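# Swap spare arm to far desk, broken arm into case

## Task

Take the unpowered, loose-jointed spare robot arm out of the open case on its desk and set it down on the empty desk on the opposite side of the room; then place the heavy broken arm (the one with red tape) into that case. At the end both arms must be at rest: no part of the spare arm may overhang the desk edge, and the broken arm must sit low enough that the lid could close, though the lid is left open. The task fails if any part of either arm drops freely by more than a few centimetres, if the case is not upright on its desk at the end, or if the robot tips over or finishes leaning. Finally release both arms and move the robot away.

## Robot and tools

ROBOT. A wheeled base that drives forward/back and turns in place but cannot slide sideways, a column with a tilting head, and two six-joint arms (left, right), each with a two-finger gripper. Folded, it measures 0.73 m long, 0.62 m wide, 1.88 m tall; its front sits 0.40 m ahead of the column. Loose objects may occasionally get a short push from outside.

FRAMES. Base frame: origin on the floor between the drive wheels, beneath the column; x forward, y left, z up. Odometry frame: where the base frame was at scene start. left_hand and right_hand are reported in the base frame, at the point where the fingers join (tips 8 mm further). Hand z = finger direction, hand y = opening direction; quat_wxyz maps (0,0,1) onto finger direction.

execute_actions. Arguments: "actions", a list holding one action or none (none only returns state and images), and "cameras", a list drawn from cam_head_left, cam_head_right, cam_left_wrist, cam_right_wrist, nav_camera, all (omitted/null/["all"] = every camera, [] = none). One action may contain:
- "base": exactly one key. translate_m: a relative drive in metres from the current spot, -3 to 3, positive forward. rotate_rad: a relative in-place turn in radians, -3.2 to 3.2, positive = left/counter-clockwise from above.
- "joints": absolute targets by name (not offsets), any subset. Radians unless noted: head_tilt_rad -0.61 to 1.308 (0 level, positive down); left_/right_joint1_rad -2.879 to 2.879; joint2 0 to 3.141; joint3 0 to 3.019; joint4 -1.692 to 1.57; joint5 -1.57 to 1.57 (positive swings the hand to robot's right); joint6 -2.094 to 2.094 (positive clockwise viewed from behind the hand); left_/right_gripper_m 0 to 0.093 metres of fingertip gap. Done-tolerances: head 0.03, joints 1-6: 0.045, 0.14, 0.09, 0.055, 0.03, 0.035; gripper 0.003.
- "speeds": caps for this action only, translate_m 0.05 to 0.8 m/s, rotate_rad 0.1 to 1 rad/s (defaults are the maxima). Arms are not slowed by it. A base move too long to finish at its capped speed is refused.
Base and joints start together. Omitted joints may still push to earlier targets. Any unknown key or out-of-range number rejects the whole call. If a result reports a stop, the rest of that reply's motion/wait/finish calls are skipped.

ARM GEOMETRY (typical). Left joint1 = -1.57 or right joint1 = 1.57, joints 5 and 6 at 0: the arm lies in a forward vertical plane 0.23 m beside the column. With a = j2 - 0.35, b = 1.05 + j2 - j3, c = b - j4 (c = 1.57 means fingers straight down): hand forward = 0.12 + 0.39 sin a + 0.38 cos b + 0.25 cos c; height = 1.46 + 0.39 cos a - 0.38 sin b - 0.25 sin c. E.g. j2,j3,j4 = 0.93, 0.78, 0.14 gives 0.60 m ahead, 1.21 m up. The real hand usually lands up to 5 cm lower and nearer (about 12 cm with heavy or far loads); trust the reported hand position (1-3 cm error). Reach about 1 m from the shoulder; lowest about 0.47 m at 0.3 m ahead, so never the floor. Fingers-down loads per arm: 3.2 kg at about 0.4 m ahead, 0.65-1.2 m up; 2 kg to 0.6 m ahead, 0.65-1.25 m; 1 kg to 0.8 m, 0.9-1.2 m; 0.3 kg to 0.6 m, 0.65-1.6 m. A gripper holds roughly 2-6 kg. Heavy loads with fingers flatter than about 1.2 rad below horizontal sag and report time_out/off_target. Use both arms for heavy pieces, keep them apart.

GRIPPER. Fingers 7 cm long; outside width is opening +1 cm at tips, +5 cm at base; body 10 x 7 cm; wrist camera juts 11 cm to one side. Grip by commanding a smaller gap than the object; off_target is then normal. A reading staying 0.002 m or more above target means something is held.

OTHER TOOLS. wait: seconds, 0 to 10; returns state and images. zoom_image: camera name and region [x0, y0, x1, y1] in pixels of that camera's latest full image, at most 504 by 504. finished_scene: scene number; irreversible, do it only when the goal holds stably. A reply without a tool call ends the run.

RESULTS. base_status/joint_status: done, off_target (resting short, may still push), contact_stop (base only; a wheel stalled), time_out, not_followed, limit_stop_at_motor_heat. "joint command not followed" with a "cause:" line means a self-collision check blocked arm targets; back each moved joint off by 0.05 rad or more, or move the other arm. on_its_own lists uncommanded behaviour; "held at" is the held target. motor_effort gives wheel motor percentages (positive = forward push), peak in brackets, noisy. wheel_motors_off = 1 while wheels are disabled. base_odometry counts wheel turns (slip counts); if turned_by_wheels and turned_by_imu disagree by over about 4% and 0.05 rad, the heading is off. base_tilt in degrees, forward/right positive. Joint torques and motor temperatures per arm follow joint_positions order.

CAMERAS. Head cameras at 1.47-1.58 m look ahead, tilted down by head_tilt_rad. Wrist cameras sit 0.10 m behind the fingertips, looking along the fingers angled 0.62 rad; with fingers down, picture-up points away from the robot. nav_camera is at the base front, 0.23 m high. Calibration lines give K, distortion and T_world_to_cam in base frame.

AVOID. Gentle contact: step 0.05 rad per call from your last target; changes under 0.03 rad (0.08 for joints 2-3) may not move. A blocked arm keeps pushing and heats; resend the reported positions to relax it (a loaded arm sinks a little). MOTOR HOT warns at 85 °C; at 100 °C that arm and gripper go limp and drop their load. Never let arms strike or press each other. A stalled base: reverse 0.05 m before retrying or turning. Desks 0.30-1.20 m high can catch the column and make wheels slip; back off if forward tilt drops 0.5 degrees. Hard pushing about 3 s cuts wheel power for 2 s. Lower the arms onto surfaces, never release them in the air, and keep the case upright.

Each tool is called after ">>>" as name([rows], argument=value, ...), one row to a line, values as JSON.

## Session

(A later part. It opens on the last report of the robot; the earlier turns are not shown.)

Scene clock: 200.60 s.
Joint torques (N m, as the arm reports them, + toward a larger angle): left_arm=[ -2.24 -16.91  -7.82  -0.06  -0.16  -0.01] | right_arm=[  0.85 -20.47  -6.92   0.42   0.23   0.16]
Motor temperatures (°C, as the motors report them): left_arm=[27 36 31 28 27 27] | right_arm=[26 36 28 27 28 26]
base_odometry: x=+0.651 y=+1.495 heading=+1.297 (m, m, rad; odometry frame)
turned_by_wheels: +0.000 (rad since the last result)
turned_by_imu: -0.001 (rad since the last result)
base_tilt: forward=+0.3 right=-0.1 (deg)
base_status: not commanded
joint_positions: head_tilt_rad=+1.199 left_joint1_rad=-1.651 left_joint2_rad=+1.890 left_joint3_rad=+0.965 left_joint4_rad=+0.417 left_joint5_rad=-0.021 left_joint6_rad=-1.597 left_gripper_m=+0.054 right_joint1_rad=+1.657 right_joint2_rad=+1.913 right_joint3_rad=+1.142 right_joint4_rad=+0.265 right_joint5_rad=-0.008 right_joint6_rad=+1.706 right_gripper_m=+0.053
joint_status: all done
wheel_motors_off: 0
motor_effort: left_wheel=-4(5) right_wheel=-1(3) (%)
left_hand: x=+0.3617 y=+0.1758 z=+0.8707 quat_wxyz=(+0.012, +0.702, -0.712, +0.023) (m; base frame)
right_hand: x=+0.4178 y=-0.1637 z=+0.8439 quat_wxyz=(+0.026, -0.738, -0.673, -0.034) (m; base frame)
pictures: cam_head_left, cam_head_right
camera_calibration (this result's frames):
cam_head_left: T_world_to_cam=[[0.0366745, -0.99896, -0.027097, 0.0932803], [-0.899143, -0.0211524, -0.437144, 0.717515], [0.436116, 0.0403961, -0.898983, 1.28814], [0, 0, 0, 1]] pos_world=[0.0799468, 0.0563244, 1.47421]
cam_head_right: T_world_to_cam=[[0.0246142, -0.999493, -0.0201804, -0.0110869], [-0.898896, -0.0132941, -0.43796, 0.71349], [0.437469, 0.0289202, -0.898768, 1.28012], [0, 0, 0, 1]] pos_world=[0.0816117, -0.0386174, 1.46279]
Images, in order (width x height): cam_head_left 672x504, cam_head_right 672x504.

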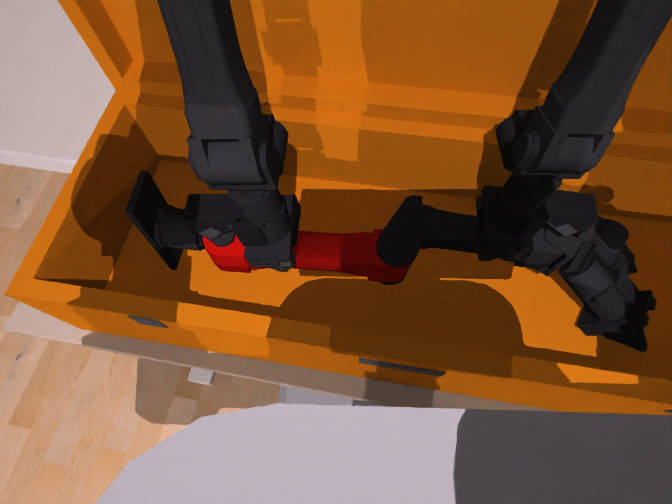

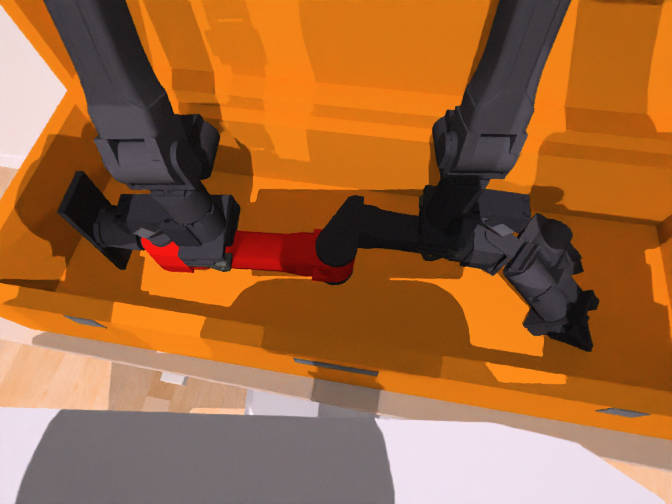

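>>> execute_actions([
  {"joints": {"left_joint1_rad": -1.652, "left_joint2_rad": 1.92, "left_joint3_rad": 1.0, "right_joint1_rad": 1.652, "right_joint2_rad": 1.92, "right_joint3_rad": 1.195}},
], cameras=["cam_head_right"])

>>> execute_actions([
  {"joints": {"left_joint1_rad": -1.648, "left_joint2_rad": 1.99, "left_joint3_rad": 1.075, "left_joint4_rad": 0.41, "right_joint1_rad": 1.65, "right_joint2_rad": 1.995, "right_joint3_rad": 1.275, "right_joint4_rad": 0.265}},
], cameras=["cam_head_left", "cam_head_right"])

Scene clock: 202.90 s.
Joint torques (N m, as the arm reports them, + toward a larger angle): left_arm=[ -1.78 -16.5   -8.06  -0.13  -0.39   0.04] | right_arm=[  0.85 -18.95  -5.01   0.49  -0.3    0.16]
Motor temperatures (°C, as the motors report them): left_arm=[27 36 31 28 27 27] | right_arm=[26 36 28 27 28 26]
base_odometry: x=+0.651 y=+1.495 heading=+1.297 (m, m, rad; odometry frame)
turned_by_wheels: +0.000 (rad since the last result)
turned_by_imu: -0.001 (rad since the last result)
base_tilt: forward=+0.2 right=-0.1 (deg)
base_status: not commanded
joint_positions: head_tilt_rad=+1.199 left_joint1_rad=-1.646 left_joint2_rad=+1.971 left_joint3_rad=+1.059 left_joint4_rad=+0.420 left_joint5_rad=-0.015 left_joint6_rad=-1.600 left_gripper_m=+0.054 right_joint1_rad=+1.656 right_joint2_rad=+1.972 right_joint3_rad=+1.220 right_joint4_rad=+0.265 right_joint5_rad=+0.006 right_joint6_rad=+1.698 right_gripper_m=+0.053
joint_status: all done
wheel_motors_off: 0
motor_effort: left_wheel=-5(5) right_wheel=-3(3) (%)
left_hand: x=+0.3701 y=+0.1758 z=+0.8376 quat_wxyz=(+0.007, +0.704, -0.709, +0.029) (m; base frame)
right_hand: x=+0.4291 y=-0.1644 z=+0.8194 quat_wxyz=(+0.014, -0.736, -0.675, -0.036) (m; base frame)
pictures: cam_head_right
camera_calibration (this result's frames):
cam_head_right: T_world_to_cam=[[0.0246142, -0.999493, -0.0201804, -0.0110869], [-0.898896, -0.0132941, -0.43796, 0.71349], [0.437469, 0.0289202, -0.898768, 1.28012], [0, 0, 0, 1]] pos_world=[0.0816117, -0.0386174, 1.46279]
Images, in order (width x height): cam_head_right 672x504.

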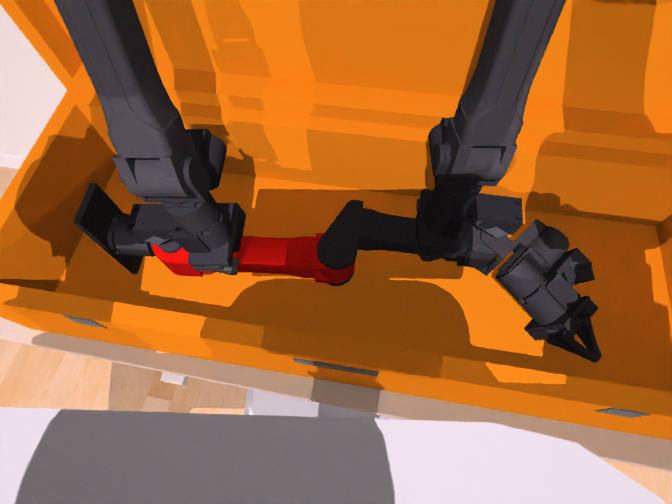

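Scene clock: 203.70 s.
Joint torques (N m, as the arm reports them, + toward a larger angle): left_arm=[ -1.72 -14.91  -6.69  -0.33  -0.04  -0.02] | right_arm=[  0.96 -19.27  -5.82   0.2    0.26   0.16]
Motor temperatures (°C, as the motors report them): left_arm=[27 36 31 28 27 27] | right_arm=[26 36 28 27 28 26]
base_odometry: x=+0.651 y=+1.495 heading=+1.297 (m, m, rad; odometry frame)
turned_by_wheels: +0.000 (rad since the last result)
turned_by_imu: +0.000 (rad since the last result)
base_tilt: forward=+0.3 right=-0.1 (deg)
base_status: not commanded
joint_positions: head_tilt_rad=+1.199 left_joint1_rad=-1.642 left_joint2_rad=+2.024 left_joint3_rad=+1.118 left_joint4_rad=+0.422 left_joint5_rad=-0.025 left_joint6_rad=-1.595 left_gripper_m=+0.054 right_joint1_rad=+1.654 right_joint2_rad=+2.049 right_joint3_rad=+1.308 right_joint4_rad=+0.265 right_joint5_rad=-0.009 right_joint6_rad=+1.698 right_gripper_m=+0.053
joint_status: all done
wheel_motors_off: 0
motor_effort: left_wheel=-6(6) right_wheel=-2(1) (%)
left_hand: x=+0.3728 y=+0.1787 z=+0.8165 quat_wxyz=(+0.000, +0.703, -0.710, +0.027) (m; base frame)
right_hand: x=+0.4325 y=-0.1612 z=+0.7892 quat_wxyz=(+0.015, -0.736, -0.675, -0.044) (m; base frame)
pictures: cam_head_left, cam_head_right
camera_calibration (this result's frames):
cam_head_left: T_world_to_cam=[[0.0366745, -0.99896, -0.027097, 0.0932803], [-0.899143, -0.0211524, -0.437144, 0.717515], [0.436116, 0.0403961, -0.898983, 1.28814], [0, 0, 0, 1]] pos_world=[0.0799468, 0.0563244, 1.47421]
cam_head_right: T_world_to_cam=[[0.0246142, -0.999493, -0.0201804, -0.0110869], [-0.898896, -0.0132941, -0.43796, 0.71349], [0.43747, 0.0289202, -0.898768, 1.28012], [0, 0, 0, 1]] pos_world=[0.0816118, -0.0386174, 1.46279]
Images, in order (width x height): cam_head_left 672x504, cam_head_right 672x504.

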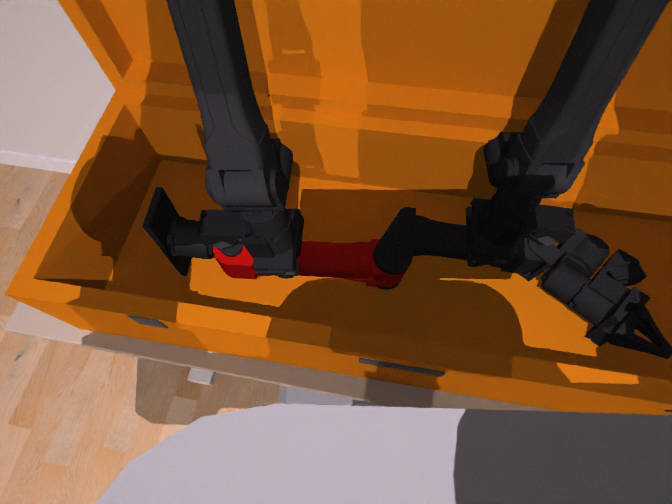

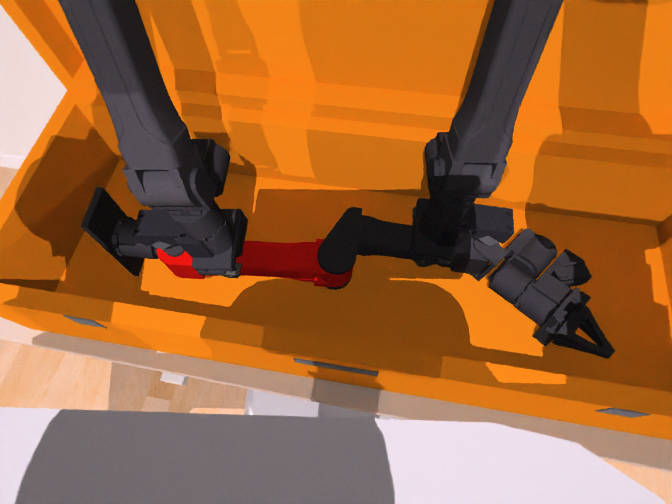

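>>> execute_actions([
  {"joints": {"left_joint2_rad": 2.04, "left_joint3_rad": 1.135, "right_joint2_rad": 2.065, "right_joint3_rad": 1.325}},
], cameras=["cam_head_right"])

Scene clock: 204.80 s.
Joint torques (N m, as the arm reports them, + toward a larger angle): left_arm=[ -1.6  -11.48  -1.81  -0.35  -0.03   0.  ] | right_arm=[  0.97 -14.18  -1.11   0.24   0.27   0.16]
Motor temperatures (°C, as the motors report them): left_arm=[27 36 31 28 27 27] | right_arm=[26 36 28 27 28 26]
base_odometry: x=+0.651 y=+1.495 heading=+1.297 (m, m, rad; odometry frame)
turned_by_wheels: +0.000 (rad since the last result)
turned_by_imu: +0.000 (rad since the last result)
base_tilt: forward=+0.3 right=-0.1 (deg)
base_status: not commanded
joint_positions: head_tilt_rad=+1.199 left_joint1_rad=-1.642 left_joint2_rad=+2.026 left_joint3_rad=+1.121 left_joint4_rad=+0.422 left_joint5_rad=-0.025 left_joint6_rad=-1.595 left_gripper_m=+0.054 right_joint1_rad=+1.654 right_joint2_rad=+2.052 right_joint3_rad=+1.311 right_joint4_rad=+0.263 right_joint5_rad=-0.009 right_joint6_rad=+1.698 right_gripper_m=+0.053
joint_status: all done
wheel_motors_off: 0
motor_effort: left_wheel=-5(6) right_wheel=-1(1) (%)
left_hand: x=+0.3734 y=+0.1786 z=+0.8155 quat_wxyz=(-0.001, +0.704, -0.710, +0.028) (m; base frame)
right_hand: x=+0.4327 y=-0.1611 z=+0.7882 quat_wxyz=(+0.016, -0.736, -0.675, -0.044) (m; base frame)
pictures: cam_head_right
camera_calibration (this result's frames):
cam_head_right: T_world_to_cam=[[0.0246142, -0.999493, -0.0201804, -0.0110869], [-0.898896, -0.0132941, -0.43796, 0.71349], [0.437469, 0.0289202, -0.898768, 1.28012], [0, 0, 0, 1]] pos_world=[0.0816118, -0.0386174, 1.46279]
Images, in order (width x height): cam_head_right 672x504.

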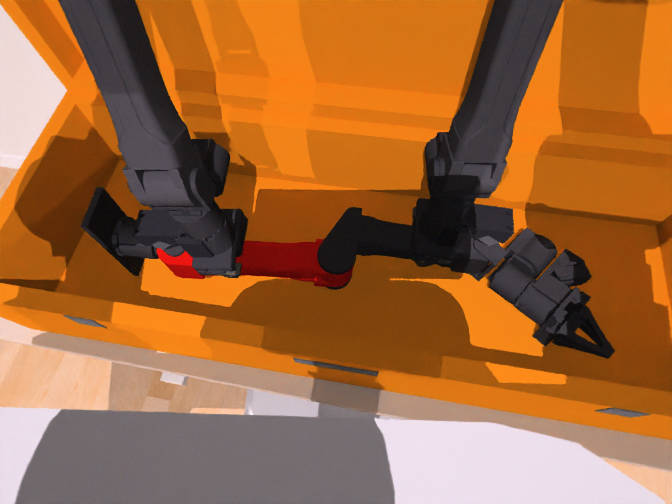

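Resting. Release and retract.

>>> execute_actions([
  {"joints": {"left_gripper_m": 0.093, "right_gripper_m": 0.093, "left_joint2_rad": 2.026, "left_joint3_rad": 1.121, "right_joint2_rad": 2.052, "right_joint3_rad": 1.311}},
], cameras=[])

>>> execute_actions([
  {"joints": {"left_joint2_rad": 1.865, "left_joint3_rad": 0.955, "right_joint2_rad": 1.89, "right_joint3_rad": 1.135}},
], cameras=["cam_left_wrist", "cam_right_wrist"])

>>> execute_actions([
  {"joints": {"left_joint2_rad": 1.33, "left_joint3_rad": 0.69, "left_joint4_rad": 0.115, "right_joint2_rad": 1.33, "right_joint3_rad": 0.69, "right_joint4_rad": 0.115}},
], cameras=["cam_head_left", "cam_head_right"])

Scene clock: 206.90 s.
Joint torques (N m, as the arm reports them, + toward a larger angle): left_arm=[ -1.86 -12.35  -2.98  -0.47  -0.05   0.  ] | right_arm=[  0.79 -15.17  -2.31   0.28   0.04   0.1 ]
Motor temperatures (°C, as the motors report them): left_arm=[27 36 31 28 27 27] | right_arm=[26 35 28 27 28 26]
base_odometry: x=+0.651 y=+1.495 heading=+1.297 (m, m, rad; odometry frame)
turned_by_wheels: +0.000 (rad since the last result)
turned_by_imu: -0.001 (rad since the last result)
base_tilt: forward=+0.2 right=-0.1 (deg)
base_status: not commanded
joint_positions: head_tilt_rad=+1.199 left_joint1_rad=-1.643 left_joint2_rad=+2.026 left_joint3_rad=+1.121 left_joint4_rad=+0.422 left_joint5_rad=-0.025 left_joint6_rad=-1.596 left_gripper_m=+0.093 right_joint1_rad=+1.654 right_joint2_rad=+2.052 right_joint3_rad=+1.310 right_joint4_rad=+0.263 right_joint5_rad=-0.002 right_joint6_rad=+1.707 right_gripper_m=+0.093
joint_status: all done
wheel_motors_off: 0
motor_effort: left_wheel=-6(6) right_wheel=+0(0) (%)
left_hand: x=+0.3734 y=+0.1783 z=+0.8155 quat_wxyz=(-0.001, +0.704, -0.710, +0.028) (m; base frame)
right_hand: x=+0.4323 y=-0.1622 z=+0.7882 quat_wxyz=(+0.014, -0.740, -0.672, -0.042) (m; base frame)
pictures: none
No camera images: the call's "cameras" was empty. Leave "cameras" out to get every camera's image.

Scene clock: 207.90 s.
Joint torques (N m, as the arm reports them, + toward a larger angle): left_arm=[ -1.42 -12.4   -3.41  -0.44  -0.04   0.  ] | right_arm=[  0.33 -14.7   -3.06   0.21   0.01   0.07]
Motor temperatures (°C, as the motors report them): left_arm=[27 36 31 28 27 27] | right_arm=[26 35 28 27 28 26]
base_odometry: x=+0.651 y=+1.495 heading=+1.297 (m, m, rad; odometry frame)
turned_by_wheels: +0.000 (rad since the last result)
turned_by_imu: +0.000 (rad since the last result)
base_tilt: forward=+0.2 right=-0.1 (deg)
base_status: not commanded
joint_positions: head_tilt_rad=+1.199 left_joint1_rad=-1.643 left_joint2_rad=+1.864 left_joint3_rad=+0.961 left_joint4_rad=+0.422 left_joint5_rad=-0.025 left_joint6_rad=-1.596 left_gripper_m=+0.093 right_joint1_rad=+1.654 right_joint2_rad=+1.890 right_joint3_rad=+1.140 right_joint4_rad=+0.263 right_joint5_rad=-0.002 right_joint6_rad=+1.708 right_gripper_m=+0.093
joint_status: all done
wheel_motors_off: 0
motor_effort: left_wheel=-6(6) right_wheel=+1(3) (%)
left_hand: x=+0.3761 y=+0.1820 z=+0.8773 quat_wxyz=(-0.001, +0.704, -0.710, +0.029) (m; base frame)
right_hand: x=+0.4309 y=-0.1668 z=+0.8507 quat_wxyz=(+0.016, -0.740, -0.671, -0.039) (m; base frame)
pictures: cam_left_wrist, cam_right_wrist
camera_calibration (this result's frames):
cam_left_wrist: T_world_to_cam=[[0.998886, -0.022963, 0.0412236, -0.402534], [-0.0435082, -0.786392, 0.616194, -0.381318], [0.0182682, -0.617301, -0.786515, 0.921102], [0, 0, 0, 1]] pos_world=[0.368668, 0.259488, 0.97602]
cam_right_wrist: T_world_to_cam=[[-0.991729, 0.124381, -0.0316851, 0.474996], [0.0762388, 0.769426, 0.63417, -0.436024], [0.103258, 0.626509, -0.772544, 0.843519], [0, 0, 0, 1]] pos_world=[0.417209, -0.252064, 0.94322]
Images, in order (width x height): cam_left_wrist 672x504, cam_right_wrist 672x504.

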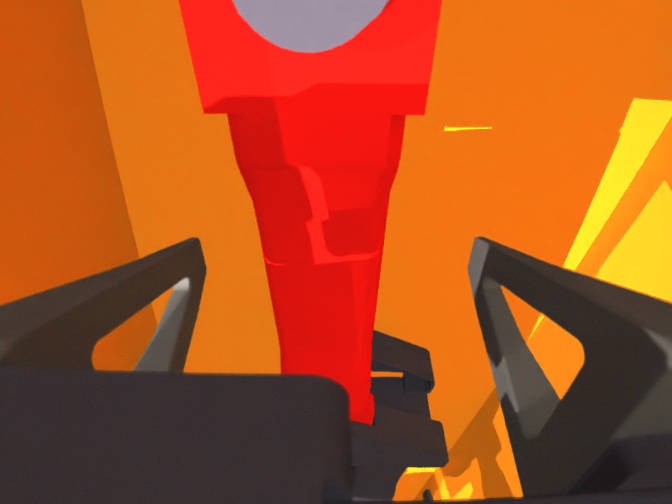

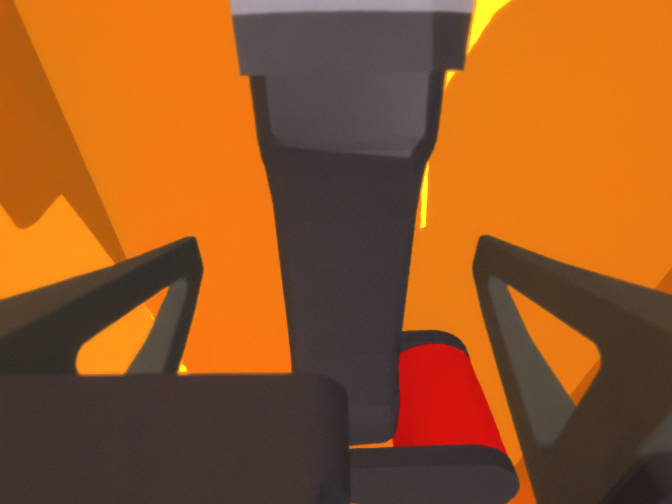

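Scene clock: 209.20 s.
Joint torques (N m, as the arm reports them, + toward a larger angle): left_arm=[ -0.96 -11.59  -0.88  -0.19  -0.03   0.  ] | right_arm=[  0.23 -12.86  -1.95  -0.27   0.01   0.07]
Motor temperatures (°C, as the motors report them): left_arm=[27 36 31 28 27 27] | right_arm=[26 35 28 27 28 26]
base_odometry: x=+0.651 y=+1.495 heading=+1.297 (m, m, rad; odometry frame)
turned_by_wheels: +0.000 (rad since the last result)
turned_by_imu: +0.000 (rad since the last result)
base_tilt: forward=+0.3 right=-0.1 (deg)
base_status: not commanded
joint_positions: head_tilt_rad=+1.199 left_joint1_rad=-1.643 left_joint2_rad=+1.316 left_joint3_rad=+0.695 left_joint4_rad=+0.122 left_joint5_rad=-0.025 left_joint6_rad=-1.596 left_gripper_m=+0.093 right_joint1_rad=+1.654 right_joint2_rad=+1.323 right_joint3_rad=+0.697 right_joint4_rad=+0.124 right_joint5_rad=-0.002 right_joint6_rad=+1.709 right_gripper_m=+0.093
joint_status: all done
wheel_motors_off: 0
motor_effort: left_wheel=-5(6) right_wheel=+1(0) (%)
left_hand: x=+0.4094 y=+0.1915 z=+1.0487 quat_wxyz=(+0.005, +0.704, -0.710, +0.022) (m; base frame)
right_hand: x=+0.4079 y=-0.1820 z=+1.0472 quat_wxyz=(+0.021, -0.740, -0.671, -0.032) (m; base frame)
pictures: cam_head_left, cam_head_right
camera_calibration (this result's frames):
cam_head_left: T_world_to_cam=[[0.0366745, -0.99896, -0.027097, 0.0932803], [-0.899143, -0.0211524, -0.437144, 0.717515], [0.436116, 0.0403961, -0.898983, 1.28814], [0, 0, 0, 1]] pos_world=[0.0799468, 0.0563244, 1.47421]
cam_head_right: T_world_to_cam=[[0.0246142, -0.999493, -0.0201804, -0.0110869], [-0.898896, -0.0132941, -0.43796, 0.71349], [0.43747, 0.0289202, -0.898768, 1.28012], [0, 0, 0, 1]] pos_world=[0.0816118, -0.0386174, 1.46279]
Images, in order (width x height): cam_head_left 672x504, cam_head_right 672x504.

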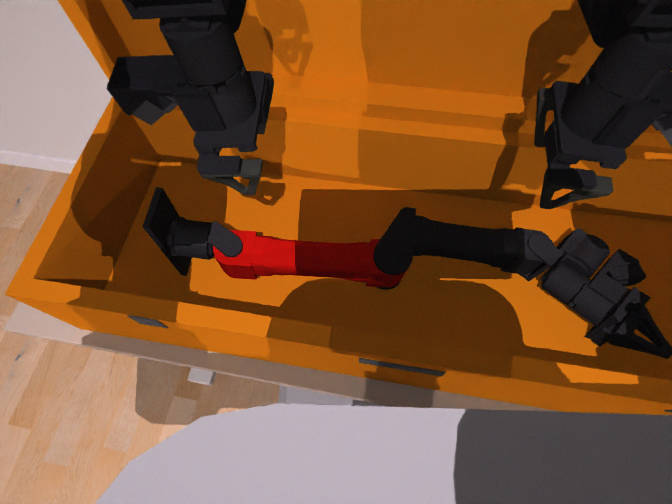

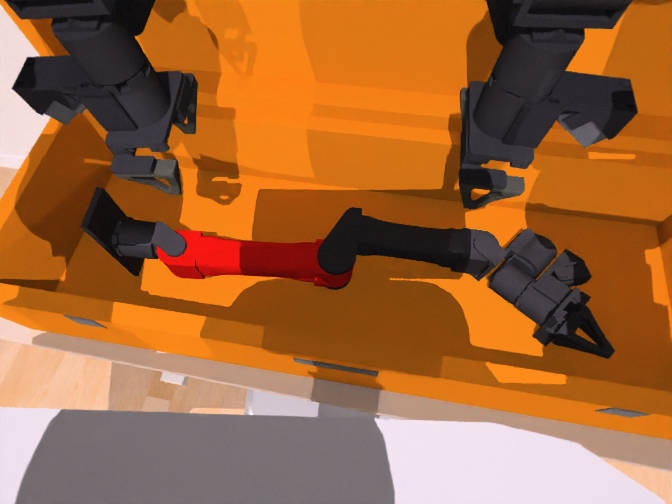

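>>> execute_actions([
  {"base": {"translate_m": -0.7}, "joints": {"head_tilt_rad": 0.6, "left_joint1_rad": -1.55, "left_joint2_rad": 0.89, "left_joint3_rad": 0.42, "left_joint4_rad": -0.95, "left_joint5_rad": 0.0, "left_joint6_rad": 0.0, "right_joint1_rad": 1.57, "right_joint2_rad": 0.89, "right_joint3_rad": 0.4, "right_joint4_rad": -0.93, "right_joint5_rad": 0.0, "right_joint6_rad": 0.0}},
], cameras=["cam_head_left", "cam_left_wrist", "cam_right_wrist"])

Scene clock: 213.40 s.
Joint torques (N m, as the arm reports them, + toward a larger angle): left_arm=[-0.54 -7.19 -0.48 -2.19 -0.07  0.16] | right_arm=[ 0.53 -8.63 -1.41 -2.51 -0.13 -0.13]
Motor temperatures (°C, as the motors report them): left_arm=[27 35 30 28 27 27] | right_arm=[26 35 27 27 28 26]
base_odometry: x=+0.462 y=+0.820 heading=+1.298 (m, m, rad; odometry frame)
turned_by_wheels: +0.000 (rad since the last result)
turned_by_imu: -0.003 (rad since the last result)
base_tilt: forward=+0.3 right=-0.1 (deg)
base_status: done
joint_positions: head_tilt_rad=+0.617 left_joint1_rad=-1.540 left_joint2_rad=+0.893 left_joint3_rad=+0.418 left_joint4_rad=-0.934 left_joint5_rad=+0.000 left_joint6_rad=-0.008 left_gripper_m=+0.093 right_joint1_rad=+1.563 right_joint2_rad=+0.895 right_joint3_rad=+0.399 right_joint4_rad=-0.911 right_joint5_rad=+0.001 right_joint6_rad=+0.012 right_gripper_m=+0.093
joint_status: all done
wheel_motors_off: 0
motor_effort: left_wheel=+1(49) right_wheel=-1(57) (%)
left_hand: x=+0.1520 y=+0.2312 z=+1.2480 quat_wxyz=(+0.428, +0.016, -0.903, -0.010) (m; base frame)
right_hand: x=+0.1450 y=-0.2273 z=+1.2469 quat_wxyz=(+0.428, -0.008, -0.904, +0.005) (m; base frame)
pictures: cam_head_left, cam_left_wrist, cam_right_wrist
camera_calibration (this result's frames):
cam_head_left: T_world_to_cam=[[0.0455306, -0.99896, -0.00249626, 0.0549524], [-0.511198, -0.0211524, -0.859203, 1.34809], [0.858256, 0.0403961, -0.511629, 0.670512], [0, 0, 0, 1]] pos_world=[0.111166, 0.0563244, 1.50147]
cam_left_wrist: T_world_to_cam=[[0.00947751, -0.999713, -0.0219844, 0.262249], [-0.0583133, -0.0225006, 0.998045, -1.23168], [-0.998253, -0.00817699, -0.0585098, 0.352228], [0, 0, 0, 1]] pos_world=[0.277304, 0.237341, 1.25564]
cam_right_wrist: T_world_to_cam=[[-0.0313259, -0.998958, 0.0331876, -0.263898], [-0.0786357, 0.0355641, 0.996269, -1.21486], [-0.996411, 0.0285992, -0.0796679, 0.376577], [0, 0, 0, 1]] pos_world=[0.271427, -0.231188, 1.24909]
Images, in order (width x height): cam_head_left 672x504, cam_left_wrist 672x504, cam_right_wrist 672x504.

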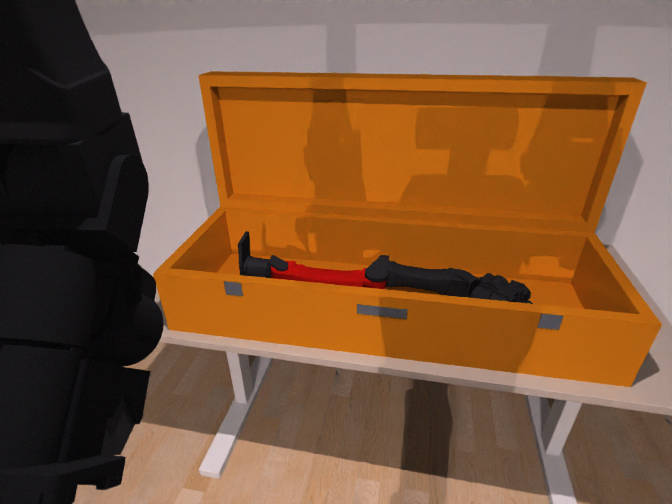

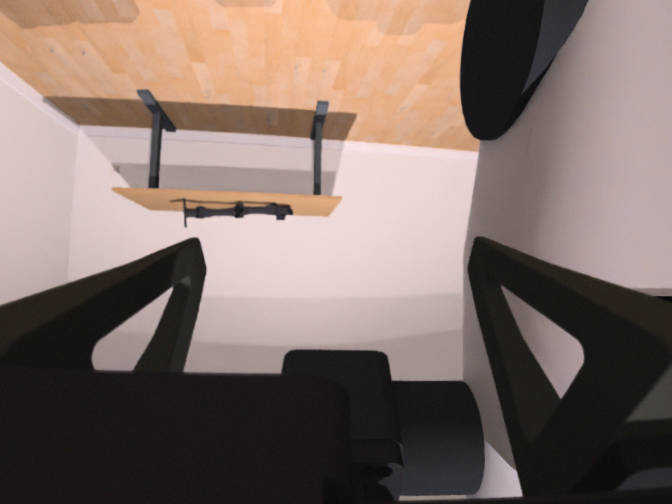

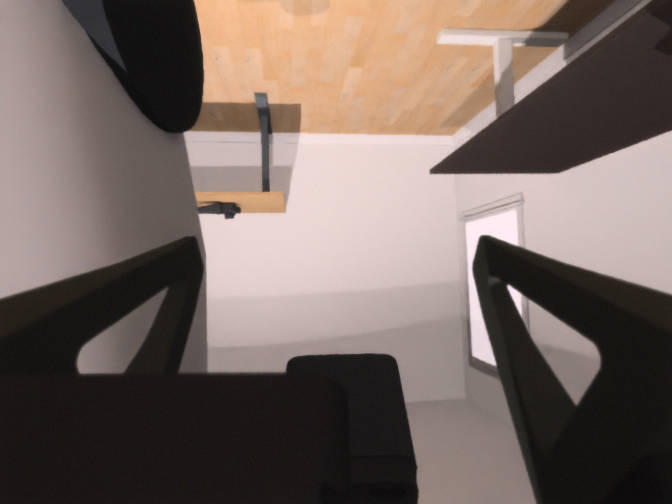

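Both arms are in place: broken arm lies low in the case, spare arm rests centrally on the far desk.

>>> finished_scene(scene=2)

The scene is finished: the task was done.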